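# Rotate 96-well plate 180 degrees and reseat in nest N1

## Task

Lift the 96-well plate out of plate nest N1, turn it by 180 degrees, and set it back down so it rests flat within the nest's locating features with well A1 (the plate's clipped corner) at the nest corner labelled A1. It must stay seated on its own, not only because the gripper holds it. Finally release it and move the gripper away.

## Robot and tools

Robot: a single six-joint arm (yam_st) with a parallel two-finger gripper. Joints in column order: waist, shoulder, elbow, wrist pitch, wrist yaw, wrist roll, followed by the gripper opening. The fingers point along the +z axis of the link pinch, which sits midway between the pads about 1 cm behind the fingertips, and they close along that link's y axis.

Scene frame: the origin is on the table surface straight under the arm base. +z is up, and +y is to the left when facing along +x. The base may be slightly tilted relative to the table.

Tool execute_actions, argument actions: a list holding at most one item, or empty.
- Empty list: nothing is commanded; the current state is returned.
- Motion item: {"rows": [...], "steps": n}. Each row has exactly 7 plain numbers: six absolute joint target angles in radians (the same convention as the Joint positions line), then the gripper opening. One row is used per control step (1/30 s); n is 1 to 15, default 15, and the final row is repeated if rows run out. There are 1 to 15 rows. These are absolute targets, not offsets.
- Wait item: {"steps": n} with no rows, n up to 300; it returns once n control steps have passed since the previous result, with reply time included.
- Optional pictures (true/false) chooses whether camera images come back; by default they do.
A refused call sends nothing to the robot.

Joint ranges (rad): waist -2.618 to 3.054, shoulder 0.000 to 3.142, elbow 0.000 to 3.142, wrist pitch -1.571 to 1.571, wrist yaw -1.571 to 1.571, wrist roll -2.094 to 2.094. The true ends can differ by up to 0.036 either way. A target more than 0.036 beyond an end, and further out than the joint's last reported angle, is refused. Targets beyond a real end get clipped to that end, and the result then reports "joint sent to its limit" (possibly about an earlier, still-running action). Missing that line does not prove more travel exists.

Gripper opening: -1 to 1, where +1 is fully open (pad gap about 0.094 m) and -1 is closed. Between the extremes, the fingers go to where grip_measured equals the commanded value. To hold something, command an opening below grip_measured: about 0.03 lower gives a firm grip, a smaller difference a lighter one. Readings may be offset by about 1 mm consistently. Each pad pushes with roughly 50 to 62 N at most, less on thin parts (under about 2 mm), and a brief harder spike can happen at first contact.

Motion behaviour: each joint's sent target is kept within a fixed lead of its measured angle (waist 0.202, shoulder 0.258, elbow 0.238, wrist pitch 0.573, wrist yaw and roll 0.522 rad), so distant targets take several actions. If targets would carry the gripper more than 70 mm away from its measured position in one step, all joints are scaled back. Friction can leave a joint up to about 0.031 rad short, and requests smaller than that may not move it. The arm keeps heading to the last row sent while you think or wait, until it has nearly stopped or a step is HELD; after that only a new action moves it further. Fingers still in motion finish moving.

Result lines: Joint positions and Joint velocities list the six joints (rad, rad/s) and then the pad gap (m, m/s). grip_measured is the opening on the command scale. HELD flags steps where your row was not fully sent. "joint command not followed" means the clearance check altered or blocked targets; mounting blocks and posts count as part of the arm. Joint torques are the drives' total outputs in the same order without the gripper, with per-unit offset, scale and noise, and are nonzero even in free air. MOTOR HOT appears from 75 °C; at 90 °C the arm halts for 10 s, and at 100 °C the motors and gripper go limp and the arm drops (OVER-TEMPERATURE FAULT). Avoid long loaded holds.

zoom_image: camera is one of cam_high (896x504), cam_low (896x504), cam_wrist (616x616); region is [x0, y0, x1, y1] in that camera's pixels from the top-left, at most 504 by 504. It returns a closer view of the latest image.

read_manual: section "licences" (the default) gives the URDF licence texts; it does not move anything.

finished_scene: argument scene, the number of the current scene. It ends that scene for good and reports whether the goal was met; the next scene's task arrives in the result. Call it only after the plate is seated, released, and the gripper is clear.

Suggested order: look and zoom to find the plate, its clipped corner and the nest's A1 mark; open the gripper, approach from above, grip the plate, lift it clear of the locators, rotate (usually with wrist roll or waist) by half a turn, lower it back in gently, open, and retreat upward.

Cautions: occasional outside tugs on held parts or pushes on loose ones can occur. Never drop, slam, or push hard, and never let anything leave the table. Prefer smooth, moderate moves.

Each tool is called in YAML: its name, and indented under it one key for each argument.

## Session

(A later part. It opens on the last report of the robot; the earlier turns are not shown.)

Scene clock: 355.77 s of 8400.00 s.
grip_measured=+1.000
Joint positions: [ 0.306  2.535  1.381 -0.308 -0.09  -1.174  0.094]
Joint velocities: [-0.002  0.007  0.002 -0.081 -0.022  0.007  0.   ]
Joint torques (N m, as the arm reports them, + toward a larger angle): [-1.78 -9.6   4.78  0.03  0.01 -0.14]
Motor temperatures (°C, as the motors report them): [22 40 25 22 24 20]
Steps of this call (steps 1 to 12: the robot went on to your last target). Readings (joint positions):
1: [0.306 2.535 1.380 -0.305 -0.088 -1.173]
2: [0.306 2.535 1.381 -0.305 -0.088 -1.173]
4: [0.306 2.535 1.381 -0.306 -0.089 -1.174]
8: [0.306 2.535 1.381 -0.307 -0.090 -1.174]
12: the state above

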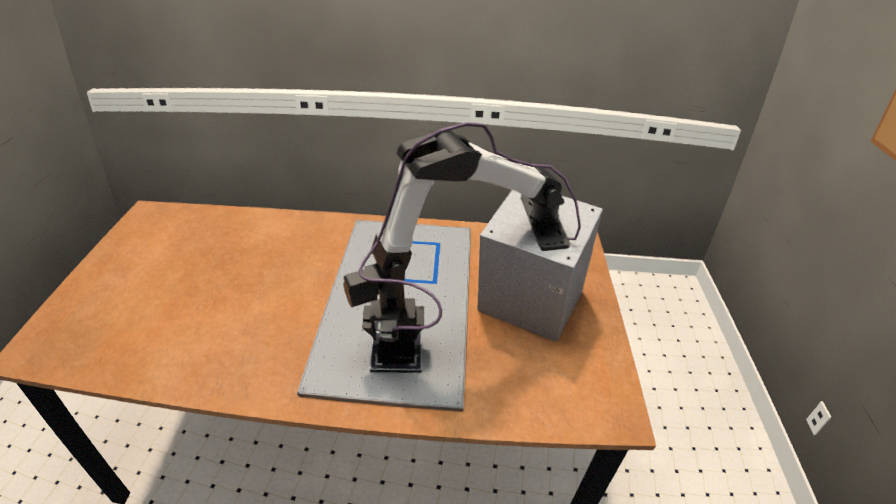

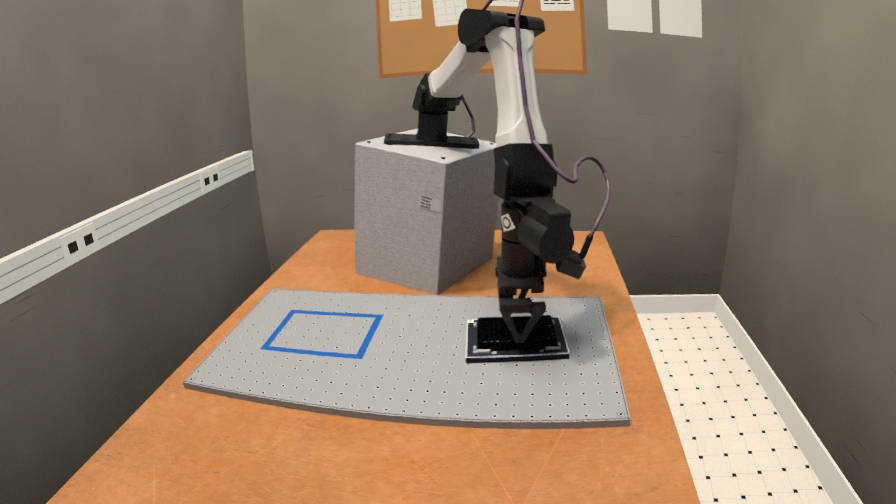

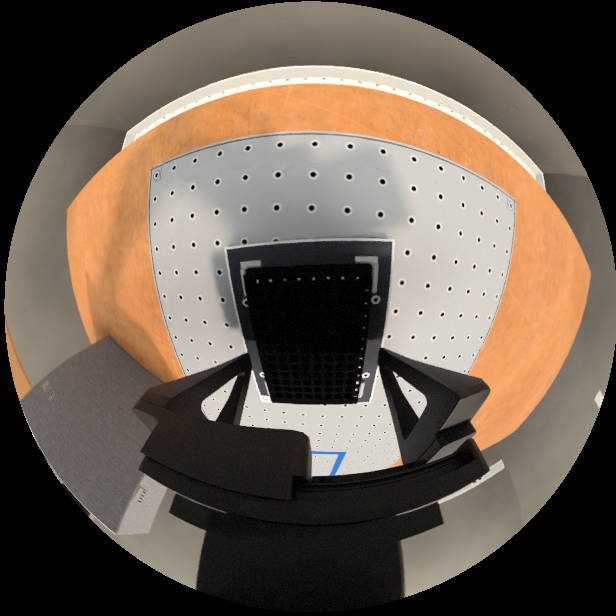

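execute_actions:
  actions:
    - {"rows": [[0.295,2.558,1.40,-0.31,-0.095,-1.182,1],[0.295,2.561,1.40,-0.30,-0.095,-1.182,1],[0.295,2.564,1.40,-0.296,-0.095,-1.182,1],[0.295,2.566,1.40,-0.294,-0.095,-1.182,1],[0.295,2.568,1.40,-0.292,-0.095,-1.182,1],[0.295,2.57,1.40,-0.29,-0.095,-1.182,1],[0.295,2.571,1.40,-0.288,-0.095,-1.182,1],[0.295,2.572,1.40,-0.287,-0.095,-1.182,1],[0.295,2.573,1.40,-0.286,-0.095,-1.182,1],[0.295,2.574,1.40,-0.285,-0.095,-1.182,1]], "steps": 15}
  pictures: false

execute_actions:
  actions:
    - {"steps": 10}

Scene clock: 380.30 s of 8400.00 s.
grip_measured=+1.000
Joint positions: [ 0.306  2.556  1.381 -0.3   -0.09  -1.174  0.094]
Joint velocities: [-0.002 -0.007 -0.012  0.081  0.066  0.022  0.   ]
Joint torques (N m, as the arm reports them, + toward a larger angle): [-1.78 -9.6   4.53  0.32 -0.01 -0.13]
Motor temperatures (°C, as the motors report them): [22 41 26 22 24 20]
Steps of this call (steps 1 to 15: the robot went on to your last target; steps 16 to 90: nothing new was sent; then 21.03 s passed at rest; steps 91 to 105: all 15 steps of this action). Readings (joint positions):
91: [0.306 2.535 1.381 -0.308 -0.090 -1.174]
92: [0.306 2.535 1.381 -0.308 -0.090 -1.174]
94: [0.306 2.535 1.381 -0.308 -0.090 -1.174]
98: [0.306 2.541 1.381 -0.302 -0.090 -1.174]
105: the state above

Scene clock: 380.63 s of 8400.00 s.
grip_measured=+1.000
Joint positions: [ 0.306  2.556  1.381 -0.297 -0.09  -1.174  0.094]
Joint velocities: [ 0.007 -0.002 -0.012 -0.037 -0.022 -0.051  0.   ]
Joint torques (N m, as the arm reports them, + toward a larger angle): [-1.81 -9.72  4.59  0.31  0.01 -0.12]
Motor temperatures (°C, as the motors report them): [22 41 26 22 24 20]
Steps of this call (steps 1 to 10: the robot went on to your last target). Readings (joint positions):
1: [0.306 2.556 1.381 -0.299 -0.090 -1.174]
2: [0.306 2.556 1.381 -0.299 -0.090 -1.174]
4: [0.306 2.556 1.381 -0.298 -0.090 -1.174]
8: [0.306 2.556 1.381 -0.297 -0.090 -1.174]
10: the state above

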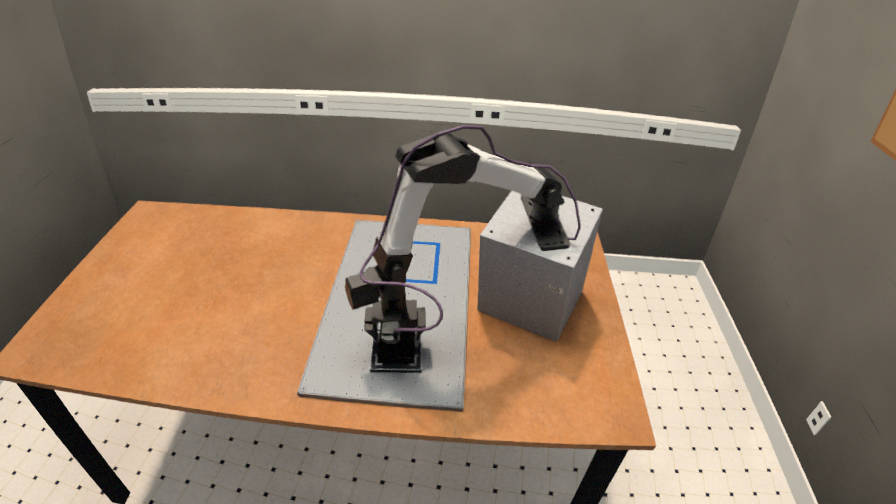

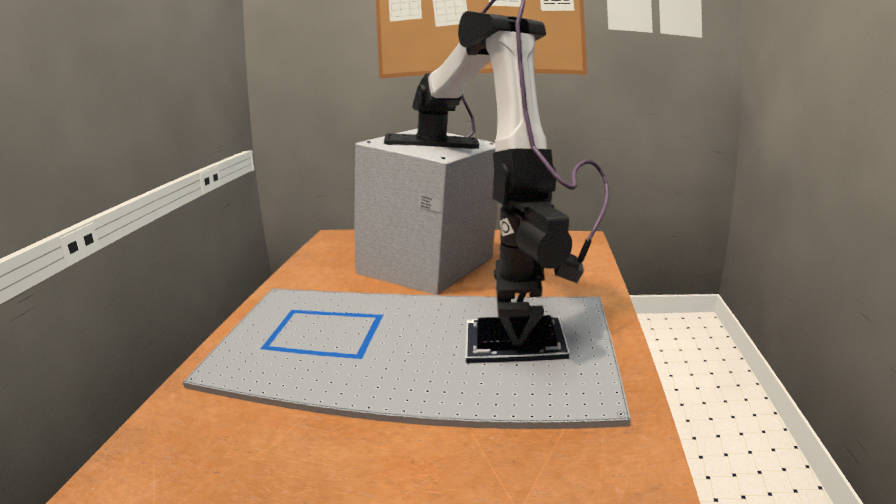

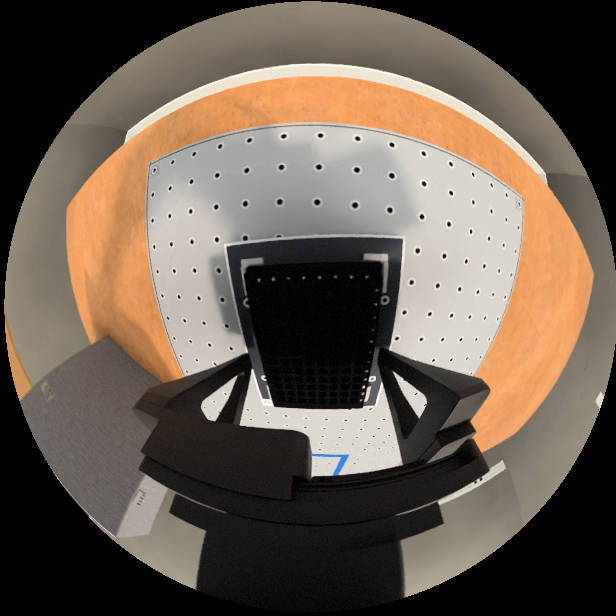

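zoom_image:
  camera: "cam_wrist"
  region: [200, 220, 420, 440]

zoom_image:
  camera: "cam_high"
  region: [350, 290, 440, 380]

zoom_image:
  camera: "cam_low"
  region: [460, 270, 580, 370]

Region (200, 220, 420, 440) of cam_wrist's 616x616 image, scaled by 2.291, with more detail than that image has.

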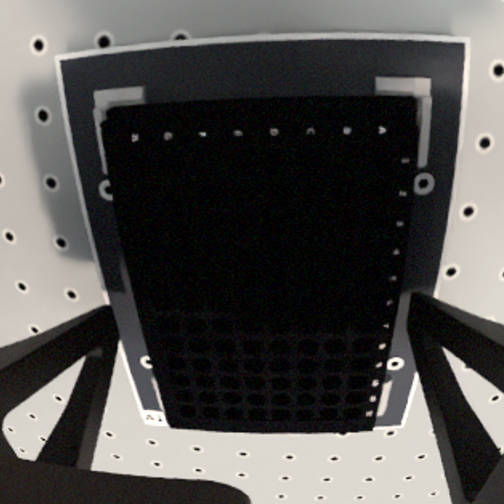

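Region (350, 290, 440, 380) of cam_high's 896x504 image, scaled by 5.600, with more detail than that image has.

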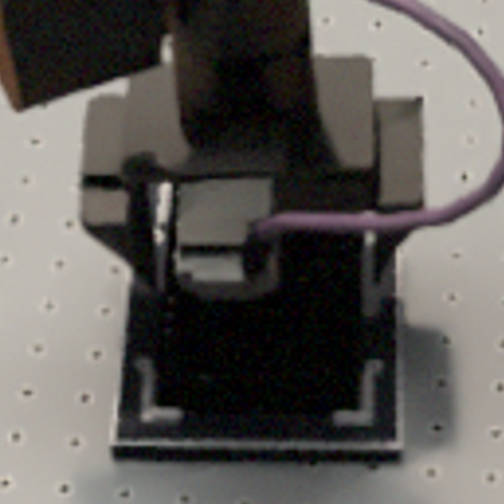

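Region (460, 270, 580, 370) of cam_low's 896x504 image, scaled by 4.200, with more detail than that image has.

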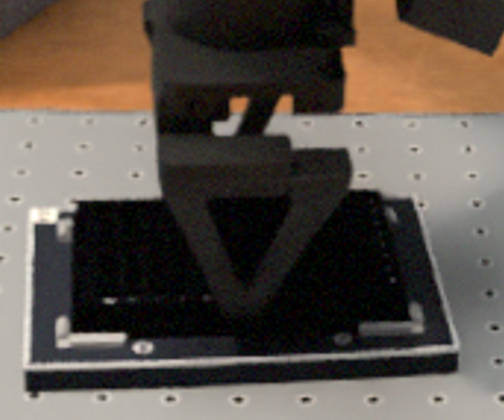

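execute_actions:
  actions:
    - {"rows": [[0.295,2.578,1.404,-0.284,-0.095,-1.182,1],[0.295,2.582,1.407,-0.283,-0.095,-1.182,1],[0.295,2.585,1.409,-0.281,-0.095,-1.182,1],[0.295,2.588,1.41,-0.28,-0.095,-1.182,1],[0.295,2.591,1.411,-0.278,-0.095,-1.182,1],[0.295,2.594,1.412,-0.277,-0.095,-1.182,1],[0.295,2.597,1.414,-0.275,-0.095,-1.182,1],[0.295,2.60,1.415,-0.273,-0.095,-1.182,1],[0.295,2.603,1.417,-0.271,-0.095,-1.182,1],[0.295,2.606,1.418,-0.27,-0.095,-1.182,1],[0.295,2.608,1.419,-0.268,-0.095,-1.182,1],[0.295,2.61,1.42,-0.267,-0.095,-1.182,1],[0.295,2.612,1.421,-0.266,-0.095,-1.182,1],[0.295,2.613,1.422,-0.266,-0.095,-1.182,1],[0.295,2.614,1.422,-0.266,-0.095,-1.182,1]], "steps": 15}
  pictures: false

execute_actions:
  actions:
    - {"steps": 10}

Scene clock: 397.60 s of 8400.00 s.
grip_measured=+1.000
Joint positions: [ 0.306  2.592  1.401 -0.282 -0.09  -1.174  0.094]
Joint velocities: [-0.002  0.042  0.002  0.095 -0.037 -0.081  0.   ]
Joint torques (N m, as the arm reports them, + toward a larger angle): [-1.81 -9.7   4.7   0.34  0.   -0.13]
Motor temperatures (°C, as the motors report them): [22 41 26 22 24 20]
Steps of this call (steps 1 to 15: the robot went on to your last target; steps 16 to 90: nothing new was sent; then 13.47 s passed at rest; steps 91 to 105: all 15 steps of this action). Readings (joint positions):
91: [0.306 2.556 1.381 -0.297 -0.090 -1.174]
92: [0.306 2.556 1.381 -0.297 -0.090 -1.174]
94: [0.306 2.557 1.382 -0.296 -0.090 -1.174]
98: [0.306 2.570 1.395 -0.289 -0.090 -1.174]
105: the state above

Scene clock: 397.93 s of 8400.00 s.
grip_measured=+1.000
Joint positions: [ 0.306  2.594  1.401 -0.278 -0.09  -1.174  0.094]
Joint velocities: [-0.012 -0.007 -0.012 -0.022 -0.066 -0.007  0.   ]
Joint torques (N m, as the arm reports them, + toward a larger angle): [-1.77 -9.62  4.65  0.33  0.01 -0.12]
Motor temperatures (°C, as the motors report them): [22 41 26 22 24 20]
Steps of this call (steps 1 to 10: the robot went on to your last target). Readings (joint positions):
1: [0.306 2.593 1.401 -0.281 -0.090 -1.174]
2: [0.306 2.594 1.401 -0.281 -0.090 -1.174]
4: [0.306 2.594 1.401 -0.279 -0.090 -1.174]
8: [0.306 2.594 1.401 -0.278 -0.090 -1.174]
10: the state above

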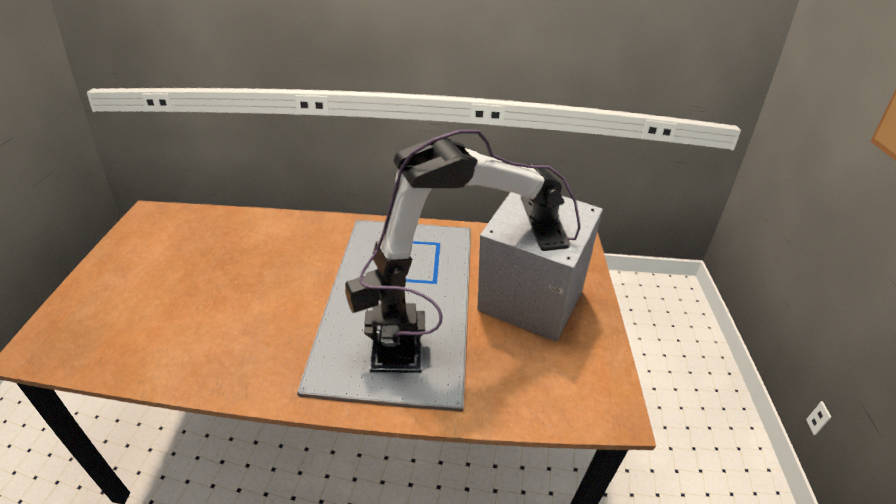

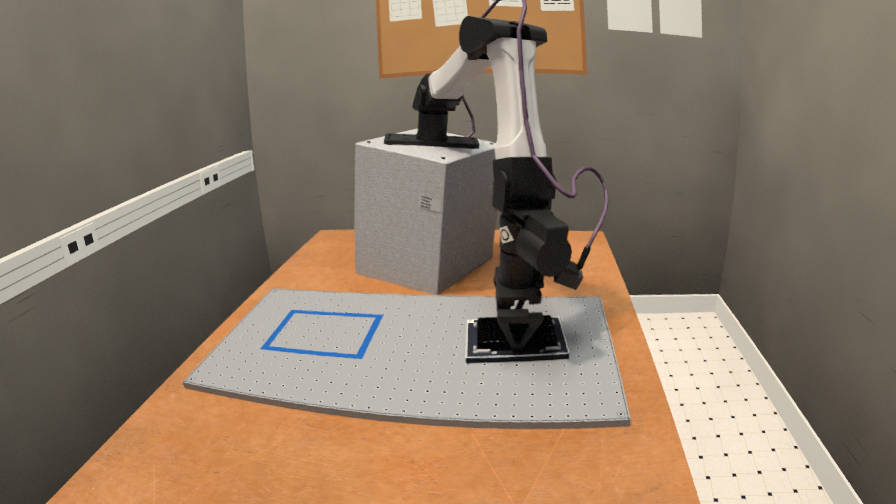

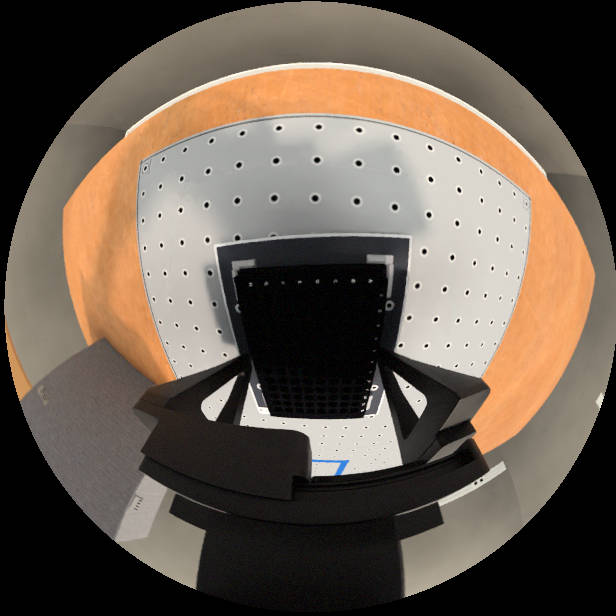

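zoom_image:
  camera: "cam_wrist"
  region: [200, 220, 420, 440]

zoom_image:
  camera: "cam_high"
  region: [350, 290, 440, 380]

zoom_image:
  camera: "cam_low"
  region: [460, 270, 580, 370]

Region (200, 220, 420, 440) of cam_wrist's 616x616 image, scaled by 2.291, with more detail than that image has.

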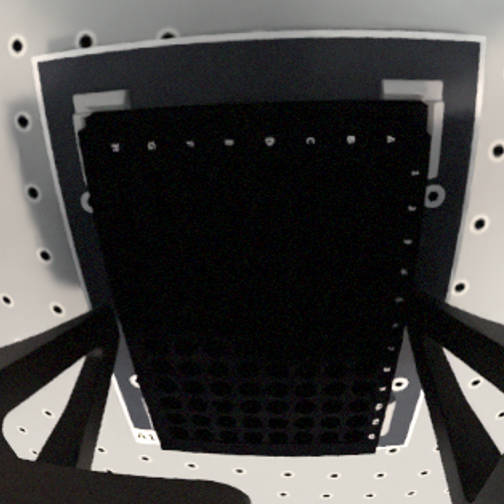

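Region (350, 290, 440, 380) of cam_high's 896x504 image, scaled by 5.600, with more detail than that image has.

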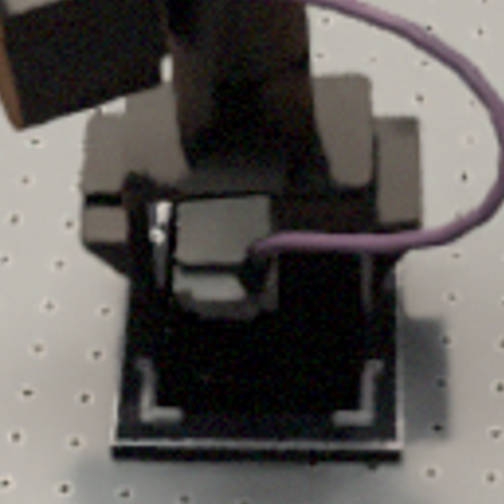

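Region (460, 270, 580, 370) of cam_low's 896x504 image, scaled by 4.200, with more detail than that image has.

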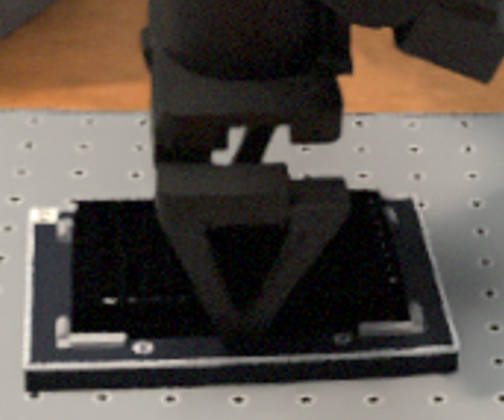

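execute_actions:
  actions:
    - {"rows": [[0.295,2.614,1.422,-0.266,-0.095,-1.182,0.97],[0.295,2.614,1.422,-0.266,-0.095,-1.182,0.95],[0.295,2.614,1.422,-0.266,-0.095,-1.182,0.93],[0.295,2.614,1.422,-0.266,-0.095,-1.182,0.91],[0.295,2.614,1.422,-0.266,-0.095,-1.182,0.89],[0.295,2.614,1.422,-0.266,-0.095,-1.182,0.875],[0.295,2.614,1.422,-0.266,-0.095,-1.182,0.86],[0.295,2.614,1.422,-0.266,-0.095,-1.182,0.85],[0.295,2.614,1.422,-0.266,-0.095,-1.182,0.84],[0.295,2.614,1.422,-0.266,-0.095,-1.182,0.83],[0.295,2.614,1.422,-0.266,-0.095,-1.182,0.82],[0.295,2.614,1.422,-0.266,-0.095,-1.182,0.81],[0.295,2.614,1.422,-0.266,-0.095,-1.182,0.80],[0.295,2.614,1.422,-0.266,-0.095,-1.182,0.79],[0.295,2.614,1.422,-0.266,-0.095,-1.182,0.78]], "steps": 15}
  pictures: false

execute_actions:
  actions:
    - {"steps": 10}
  pictures: false

Scene clock: 409.83 s of 8400.00 s.
grip_measured=+0.794
Joint positions: [ 0.306  2.594  1.401 -0.276 -0.09  -1.174  0.084]
Joint velocities: [ 0.002  0.002  0.002  0.007 -0.022 -0.037 -0.008]
Joint torques (N m, as the arm reports them, + toward a larger angle): [-1.92 -9.57  4.65  0.28 -0.01 -0.13]
Motor temperatures (°C, as the motors report them): [22 41 27 22 24 20]
Steps of this call (steps 1 to 15: the robot went on to your last target; steps 16 to 90: nothing new was sent; then 8.40 s passed at rest; steps 91 to 105: all 15 steps of this action). Readings (joint positions):
91: [0.306 2.594 1.401 -0.278 -0.090 -1.174]
92: [0.306 2.594 1.401 -0.278 -0.090 -1.174]
94: [0.306 2.594 1.401 -0.278 -0.090 -1.174]
98: [0.306 2.594 1.401 -0.278 -0.090 -1.174]
105: the state above

Scene clock: 410.17 s of 8400.00 s.
grip_measured=+0.791
Joint positions: [ 0.306  2.594  1.401 -0.276 -0.09  -1.174  0.084]
Joint velocities: [-0.002 -0.002 -0.002 -0.051  0.081  0.037 -0.   ]
Joint torques (N m, as the arm reports them, + toward a larger angle): [-1.79 -9.6   4.69  0.3   0.02 -0.13]
Motor temperatures (°C, as the motors report them): [22 41 27 22 24 20]
Steps of this call (steps 1 to 10: the robot went on to your last target). Readings (joint positions):
1: [0.306 2.594 1.401 -0.276 -0.090 -1.174]
2: [0.306 2.594 1.401 -0.276 -0.090 -1.174]
4: [0.306 2.594 1.401 -0.276 -0.090 -1.174]
8: [0.306 2.594 1.401 -0.276 -0.090 -1.174]
10: the state above

execute_actions:
  actions:
    - {"rows": [[0.295,2.614,1.422,-0.266,-0.095,-1.182,0.775],[0.295,2.614,1.422,-0.266,-0.095,-1.182,0.77],[0.295,2.614,1.422,-0.266,-0.095,-1.182,0.765],[0.295,2.614,1.422,-0.266,-0.095,-1.182,0.76],[0.295,2.614,1.422,-0.266,-0.095,-1.182,0.755]], "steps": 10}

Scene clock: 414.23 s of 8400.00 s.
grip_measured=+0.773
Joint positions: [ 0.306  2.594  1.401 -0.276 -0.09  -1.174  0.083]
Joint velocities: [-0.002  0.002 -0.002  0.007 -0.037 -0.051 -0.001]
Joint torques (N m, as the arm reports them, + toward a larger angle): [-1.77 -9.57  4.66  0.29 -0.01 -0.13]
Motor temperatures (°C, as the motors report them): [22 42 27 22 24 20]
Steps of this call (steps 1 to 15: the robot went on to your last target; steps 16 to 90: nothing new was sent; then 0.73 s passed at rest; steps 91 to 100: all 10 steps of this action). Readings (joint positions):
91: [0.306 2.594 1.401 -0.276 -0.090 -1.174]
92: [0.306 2.594 1.401 -0.276 -0.090 -1.174]
94: [0.306 2.594 1.401 -0.276 -0.090 -1.174]
98: [0.306 2.594 1.401 -0.276 -0.090 -1.174]
100: the state above

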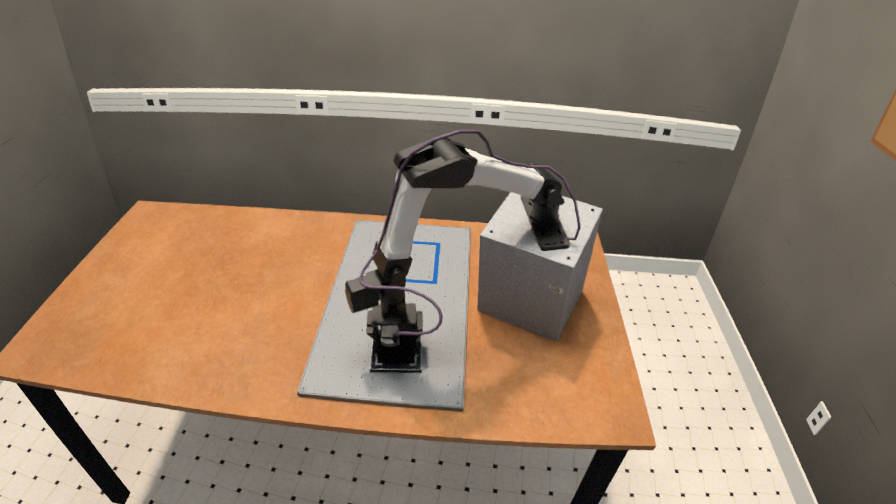

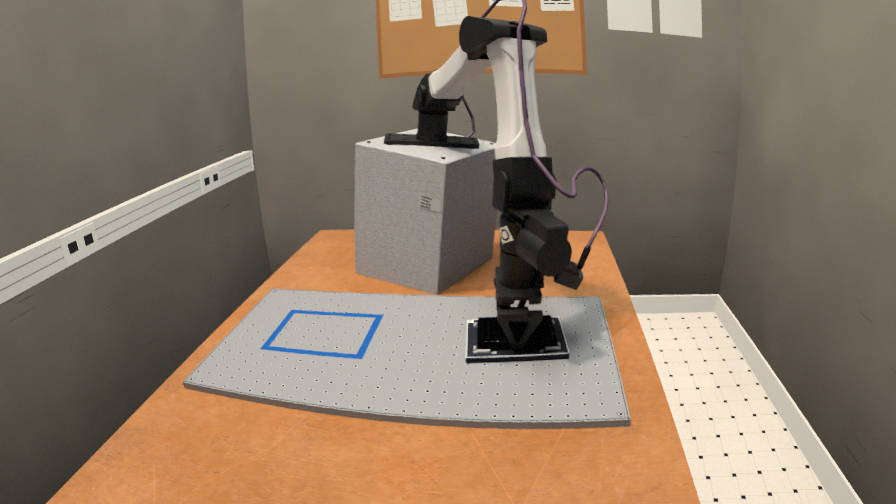

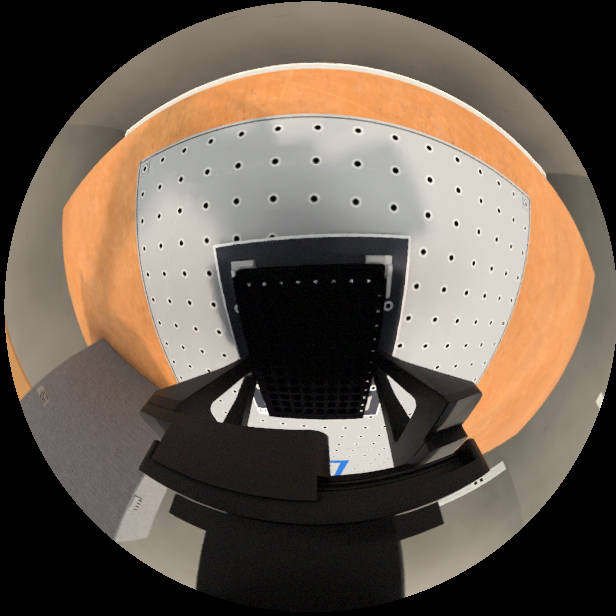

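execute_actions:
  actions:
    - {"rows": [[0.295,2.614,1.422,-0.266,-0.095,-1.182,0.75],[0.295,2.614,1.422,-0.266,-0.095,-1.182,0.745],[0.295,2.614,1.422,-0.266,-0.095,-1.182,0.74]], "steps": 10}

zoom_image:
  camera: "cam_wrist"
  region: [200, 220, 420, 440]

zoom_image:
  camera: "cam_low"
  region: [460, 270, 580, 370]

Scene clock: 418.20 s of 8400.00 s.
grip_measured=+0.769
Joint positions: [ 0.306  2.594  1.401 -0.276 -0.09  -1.174  0.083]
Joint velocities: [-0.032 -0.007  0.002 -0.022 -0.037 -0.022 -0.   ]
Joint torques (N m, as the arm reports them, + toward a larger angle): [-1.8  -9.59  4.63  0.28  0.   -0.13]
Motor temperatures (°C, as the motors report them): [22 42 27 22 24 20]
Steps of this call (steps 1 to 15: the robot went on to your last target; steps 16 to 90: nothing new was sent; then 0.63 s passed at rest; steps 91 to 100: all 10 steps of this action). Readings (joint positions):
91: [0.306 2.594 1.401 -0.276 -0.090 -1.174]
92: [0.306 2.594 1.401 -0.276 -0.090 -1.174]
94: [0.306 2.594 1.401 -0.276 -0.090 -1.174]
98: [0.306 2.594 1.401 -0.276 -0.090 -1.174]
100: the state above

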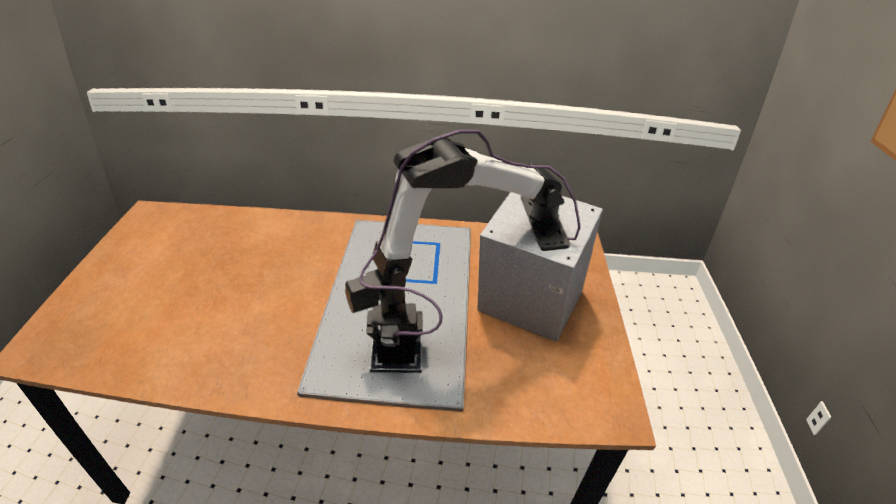

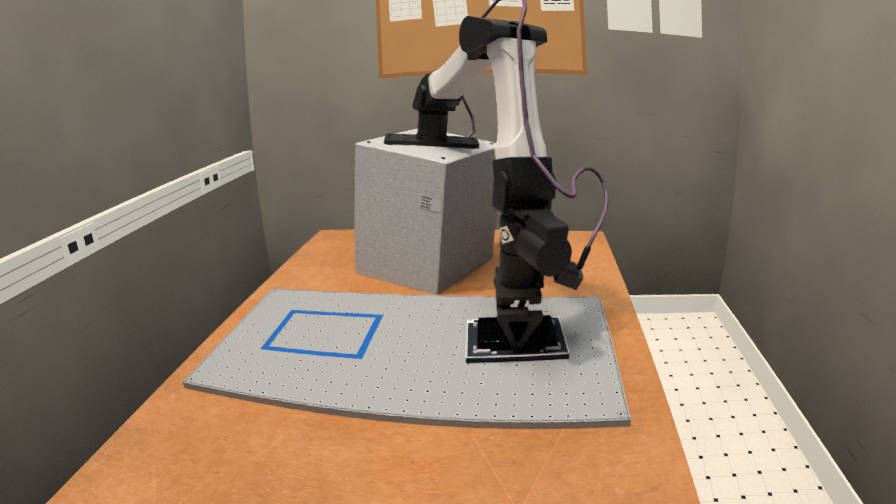

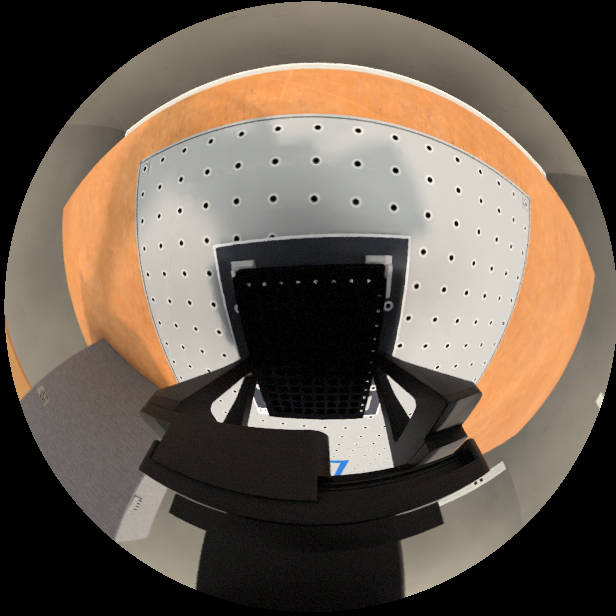

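Region (200, 220, 420, 440) of cam_wrist's 616x616 image, scaled by 2.291, with more detail than that image has.

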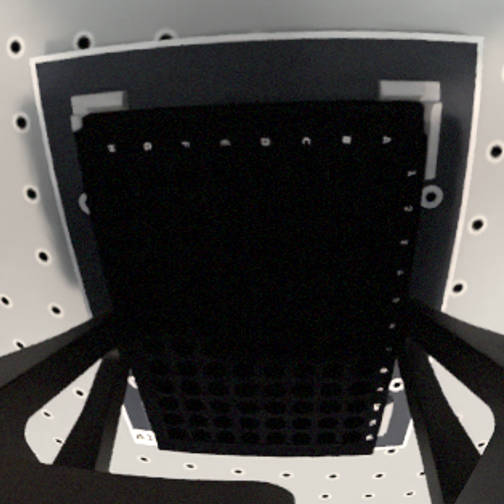

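Region (460, 270, 580, 370) of cam_low's 896x504 image, scaled by 4.200, with more detail than that image has.

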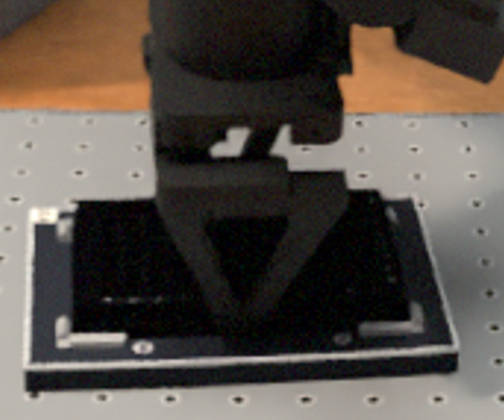

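execute_actions:
  actions:
    - {"rows": [[0.295,2.59,1.395,-0.285,-0.095,-1.182,0.74],[0.295,2.572,1.381,-0.292,-0.095,-1.182,0.74],[0.295,2.566,1.377,-0.296,-0.095,-1.182,0.74],[0.295,2.56,1.375,-0.30,-0.095,-1.182,0.74],[0.295,2.553,1.372,-0.305,-0.095,-1.182,0.74],[0.295,2.545,1.369,-0.31,-0.095,-1.182,0.74],[0.295,2.536,1.365,-0.316,-0.095,-1.182,0.74],[0.295,2.526,1.361,-0.322,-0.095,-1.182,0.74],[0.295,2.516,1.357,-0.328,-0.095,-1.182,0.74],[0.295,2.506,1.353,-0.333,-0.095,-1.182,0.74],[0.295,2.497,1.35,-0.338,-0.095,-1.182,0.74],[0.295,2.489,1.347,-0.342,-0.095,-1.182,0.74],[0.295,2.483,1.345,-0.344,-0.095,-1.182,0.74],[0.295,2.479,1.343,-0.345,-0.095,-1.182,0.74],[0.295,2.477,1.342,-0.345,-0.095,-1.182,0.74]], "steps": 15}
  pictures: false

execute_actions:
  actions:
    - {"steps": 10}

Scene clock: 444.37 s of 8400.00 s.
grip_measured=+0.769
Joint positions: [ 0.306  2.509  1.362 -0.321 -0.091 -1.174  0.083]
Joint velocities: [-0.002 -0.188 -0.017 -0.081 -0.081 -0.022  0.001]
Joint torques (N m, as the arm reports them, + toward a larger angle): [ -1.86 -12.32   2.17  -0.01   0.02  -0.13]
Motor temperatures (°C, as the motors report them): [22 42 27 22 24 20]
Steps of this call (steps 1 to 15: the robot went on to your last target; steps 16 to 90: nothing new was sent; then 22.67 s passed at rest; steps 91 to 105: all 15 steps of this action). Readings (joint positions):
91: [0.306 2.594 1.401 -0.276 -0.090 -1.174]
92: [0.306 2.594 1.401 -0.276 -0.090 -1.174]
94: [0.306 2.594 1.401 -0.276 -0.090 -1.174]
98: [0.306 2.574 1.387 -0.284 -0.091 -1.174]
105: the state above

Scene clock: 444.70 s of 8400.00 s.
grip_measured=+0.769
Joint positions: [ 0.306  2.498  1.362 -0.331 -0.091 -1.174  0.083]
Joint velocities: [-0.012  0.007 -0.007 -0.022  0.022 -0.007 -0.001]
Joint torques (N m, as the arm reports them, + toward a larger angle): [ -1.77 -12.26   2.21   0.01   0.02  -0.13]
Motor temperatures (°C, as the motors report them): [22 42 27 22 24 20]
Steps of this call (steps 1 to 10: the robot went on to your last target). Readings (joint positions):
1: [0.306 2.504 1.362 -0.323 -0.091 -1.174]
2: [0.306 2.500 1.362 -0.324 -0.091 -1.174]
4: [0.306 2.498 1.362 -0.325 -0.091 -1.174]
8: [0.306 2.498 1.362 -0.329 -0.091 -1.174]
10: the state above

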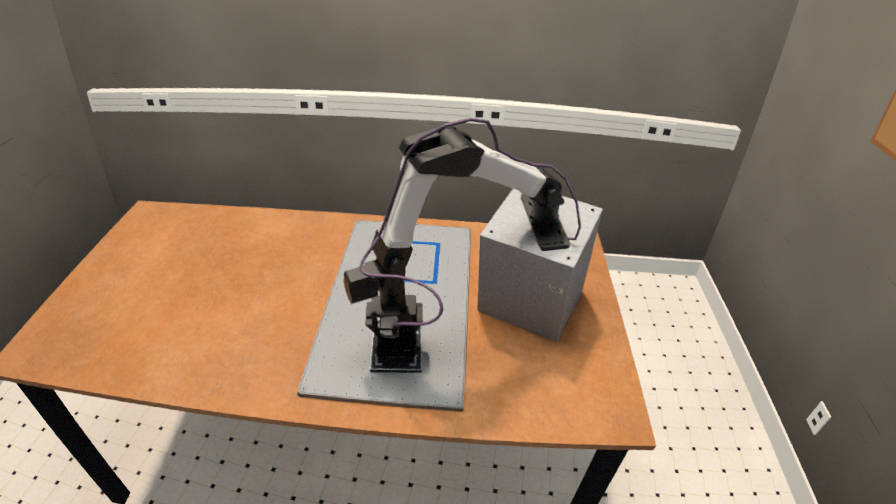

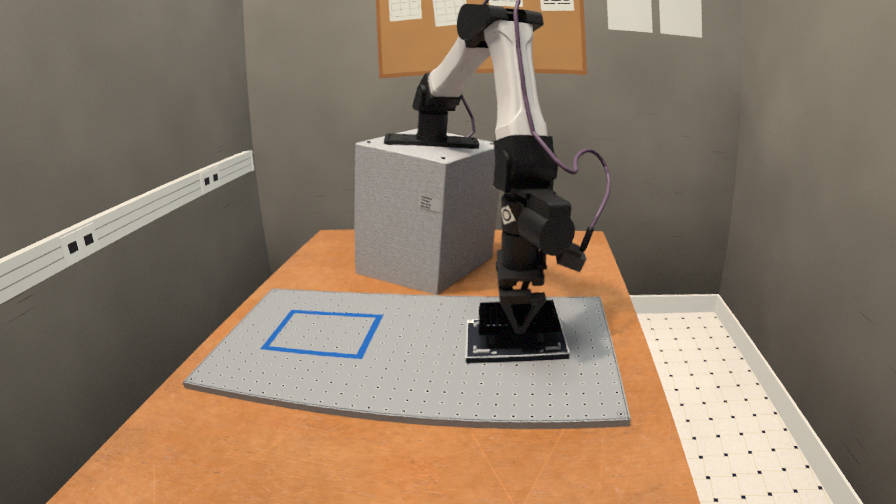

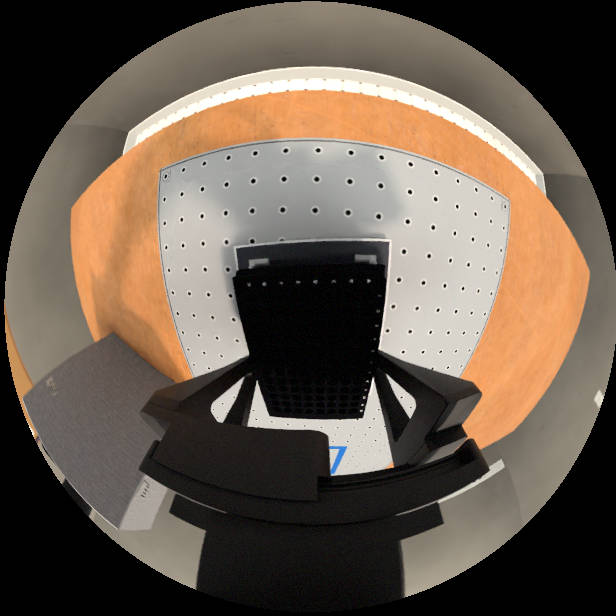

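zoom_image:
  camera: "cam_low"
  region: [460, 270, 580, 370]

zoom_image:
  camera: "cam_high"
  region: [350, 290, 440, 380]

zoom_image:
  camera: "cam_wrist"
  region: [200, 220, 420, 440]

Region (460, 270, 580, 370) of cam_low's 896x504 image, scaled by 4.200, with more detail than that image has.

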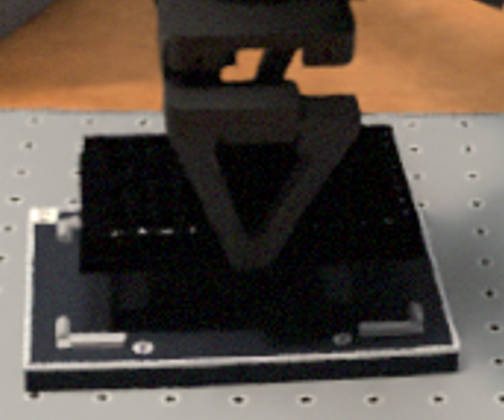

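Region (350, 290, 440, 380) of cam_high's 896x504 image, scaled by 5.600, with more detail than that image has.

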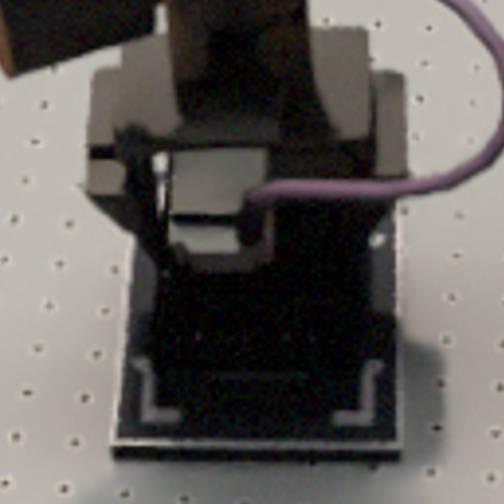

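Region (200, 220, 420, 440) of cam_wrist's 616x616 image, scaled by 2.291, with more detail than that image has.

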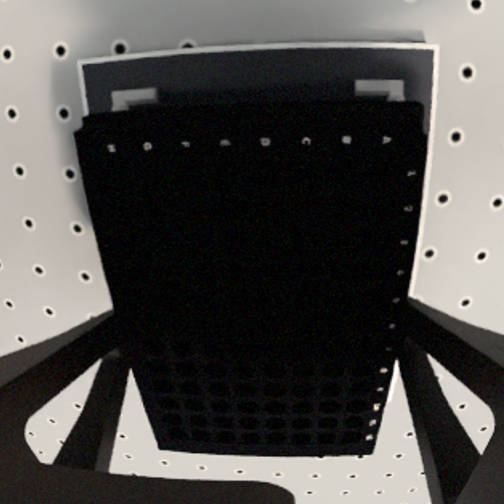

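execute_actions:
  actions:
    - {"rows": [[0.295,2.485,1.342,-0.345,-0.095,-1.177,0.74],[0.295,2.495,1.342,-0.345,-0.095,-1.164,0.74],[0.295,2.505,1.342,-0.345,-0.095,-1.141,0.74],[0.295,2.51,1.342,-0.345,-0.095,-1.11,0.74],[0.295,2.51,1.342,-0.345,-0.095,-1.069,0.74],[0.295,2.51,1.342,-0.345,-0.095,-1.02,0.74],[0.295,2.51,1.342,-0.345,-0.095,-0.961,0.74],[0.295,2.51,1.342,-0.345,-0.095,-0.893,0.74],[0.295,2.51,1.342,-0.345,-0.095,-0.817,0.74],[0.295,2.51,1.342,-0.345,-0.095,-0.731,0.74],[0.295,2.51,1.342,-0.345,-0.095,-0.641,0.74],[0.295,2.51,1.342,-0.345,-0.095,-0.551,0.74],[0.295,2.51,1.342,-0.345,-0.095,-0.46,0.74],[0.295,2.51,1.342,-0.345,-0.095,-0.37,0.74],[0.295,2.51,1.342,-0.345,-0.095,-0.28,0.74]], "steps": 15}
  pictures: false

execute_actions:
  actions:
    - {"rows": [[0.295,2.51,1.342,-0.345,-0.095,-0.19,0.74],[0.295,2.51,1.342,-0.345,-0.095,-0.1,0.74],[0.295,2.51,1.342,-0.345,-0.095,-0.009,0.74],[0.295,2.51,1.342,-0.345,-0.095,0.081,0.74],[0.295,2.51,1.342,-0.345,-0.095,0.171,0.74],[0.295,2.51,1.342,-0.345,-0.095,0.261,0.74],[0.295,2.51,1.342,-0.345,-0.095,0.351,0.74],[0.295,2.51,1.342,-0.345,-0.095,0.442,0.74],[0.295,2.51,1.342,-0.345,-0.095,0.532,0.74],[0.295,2.51,1.342,-0.345,-0.095,0.622,0.74],[0.295,2.51,1.342,-0.345,-0.095,0.712,0.74],[0.295,2.51,1.342,-0.345,-0.095,0.802,0.74],[0.295,2.51,1.342,-0.345,-0.095,0.893,0.74],[0.295,2.51,1.342,-0.345,-0.095,0.983,0.74],[0.295,2.51,1.342,-0.345,-0.095,1.073,0.74]], "steps": 15}
  pictures: false

execute_actions:
  actions:
    - {"rows": [[0.295,2.51,1.342,-0.345,-0.095,1.163,0.74],[0.295,2.51,1.342,-0.345,-0.095,1.253,0.74],[0.295,2.51,1.342,-0.345,-0.095,1.344,0.74],[0.295,2.51,1.342,-0.345,-0.095,1.434,0.74],[0.295,2.51,1.342,-0.345,-0.095,1.524,0.74],[0.295,2.51,1.342,-0.345,-0.095,1.611,0.74],[0.295,2.51,1.342,-0.345,-0.095,1.687,0.74],[0.295,2.51,1.342,-0.345,-0.095,1.755,0.74],[0.295,2.51,1.342,-0.345,-0.095,1.814,0.74],[0.295,2.51,1.342,-0.345,-0.095,1.863,0.74],[0.295,2.51,1.342,-0.345,-0.095,1.904,0.74],[0.295,2.51,1.342,-0.345,-0.095,1.935,0.74],[0.295,2.51,1.342,-0.345,-0.095,1.958,0.74],[0.295,2.51,1.342,-0.345,-0.095,1.971,0.74],[0.295,2.51,1.342,-0.345,-0.095,1.976,0.74]], "steps": 15}
  pictures: false

execute_actions:
  actions:
    - {"steps": 20}

Scene clock: 465.30 s of 8400.00 s.
grip_measured=+0.769
Joint positions: [ 0.306  2.498  1.362 -0.333 -0.091 -0.622  0.083]
Joint velocities: [-0.012 -0.007 -0.012 -0.007  0.022  2.205 -0.   ]
Joint torques (N m, as the arm reports them, + toward a larger angle): [ -1.78 -10.04   2.22   0.07   0.04  -0.02]
Motor temperatures (°C, as the motors report them): [22 47 26 22 24 20]
Steps of this call (steps 1 to 30: the robot went on to your last target; steps 31 to 90: nothing new was sent; then 17.10 s passed at rest; steps 91 to 105: all 15 steps of this action). Readings (joint positions):
91: [0.306 2.498 1.362 -0.333 -0.091 -1.174]
92: [0.306 2.498 1.362 -0.333 -0.091 -1.174]
94: [0.306 2.498 1.362 -0.333 -0.091 -1.162]
98: [0.306 2.498 1.362 -0.333 -0.091 -1.063]
105: the state above

Scene clock: 465.80 s of 8400.00 s.
grip_measured=+0.767
Joint positions: [ 0.306  2.564  1.291 -0.459 -0.1    0.678  0.083]
Joint velocities: [-0.007  0.002 -0.037 -0.227 -0.212  2.498 -0.001]
Joint torques (N m, as the arm reports them, + toward a larger angle): [ -1.73 -13.75   5.76   1.48   0.6    0.16]
Motor temperatures (°C, as the motors report them): [22 47 26 22 24 20]
Steps of this call (steps 1 to 15: all 15 steps of this action). Readings (joint positions):
1: [0.306 2.498 1.362 -0.333 -0.091 -0.542]
2: [0.306 2.498 1.362 -0.333 -0.091 -0.460]
4: [0.306 2.498 1.362 -0.333 -0.091 -0.291]
8: [0.306 2.498 1.362 -0.337 -0.091 0.057]
15: the state above

Scene clock: 466.30 s of 8400.00 s.
grip_measured=+0.767
Joint positions: [ 0.305  2.525  1.331 -0.358 -0.1    1.814  0.083]
Joint velocities: [-0.007 -0.012 -0.002 -0.022 -0.007  1.062 -0.   ]
Joint torques (N m, as the arm reports them, + toward a larger angle): [ -1.65 -11.52   3.87   0.05   0.2    0.05]
Motor temperatures (°C, as the motors report them): [22 47 26 22 24 20]
Steps of this call (steps 1 to 15: all 15 steps of this action). Readings (joint positions):
1: [0.306 2.562 1.291 -0.461 -0.106 0.765]
2: [0.306 2.555 1.297 -0.449 -0.106 0.856]
4: [0.305 2.543 1.314 -0.416 -0.103 1.039]
8: [0.305 2.526 1.331 -0.370 -0.101 1.392]
15: the state above

Scene clock: 466.97 s of 8400.00 s.
grip_measured=+0.767
Joint positions: [ 0.305  2.525  1.331 -0.358 -0.1    1.964  0.083]
Joint velocities: [ 0.002 -0.007  0.002  0.007  0.022  0.007  0.   ]
Joint torques (N m, as the arm reports them, + toward a larger angle): [ -1.68 -11.55   3.76   0.04   0.21   0.05]
Motor temperatures (°C, as the motors report them): [22 47 26 22 24 20]
Steps of this call (steps 1 to 20: the robot went on to your last target). Readings (joint positions):
1: [0.305 2.525 1.331 -0.358 -0.100 1.845]
2: [0.305 2.525 1.331 -0.358 -0.100 1.870]
4: [0.305 2.525 1.331 -0.358 -0.100 1.905]
8: [0.305 2.525 1.331 -0.358 -0.100 1.941]
20: the state above

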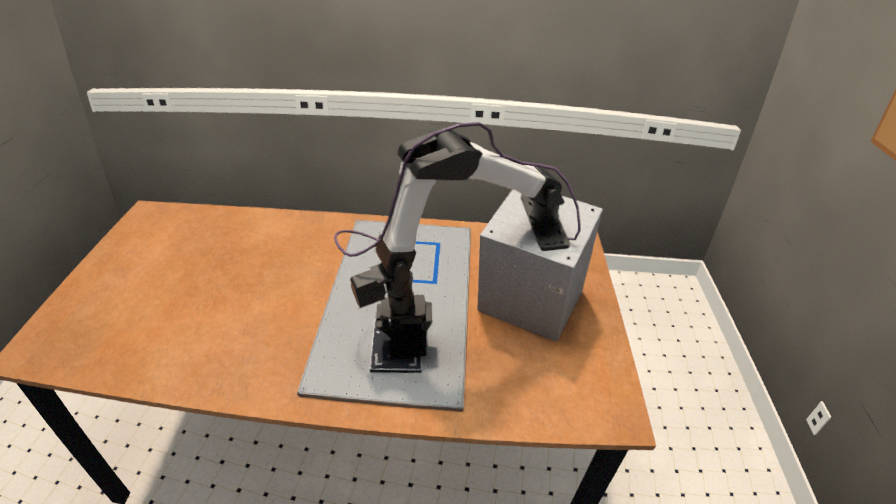

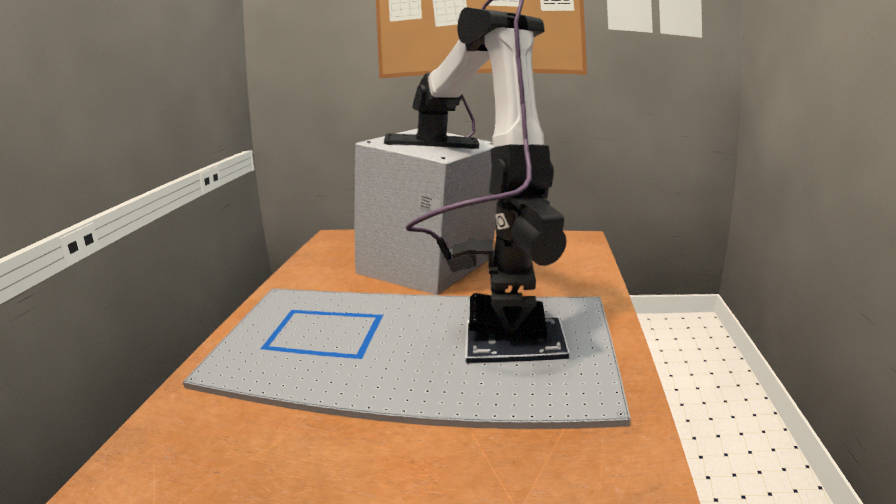

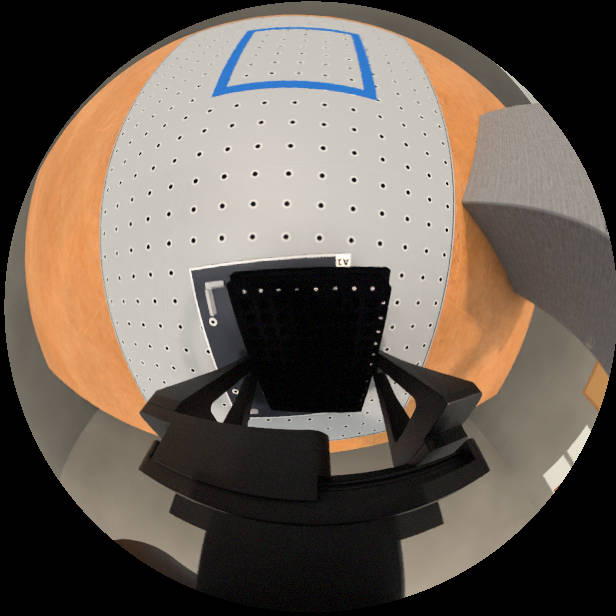

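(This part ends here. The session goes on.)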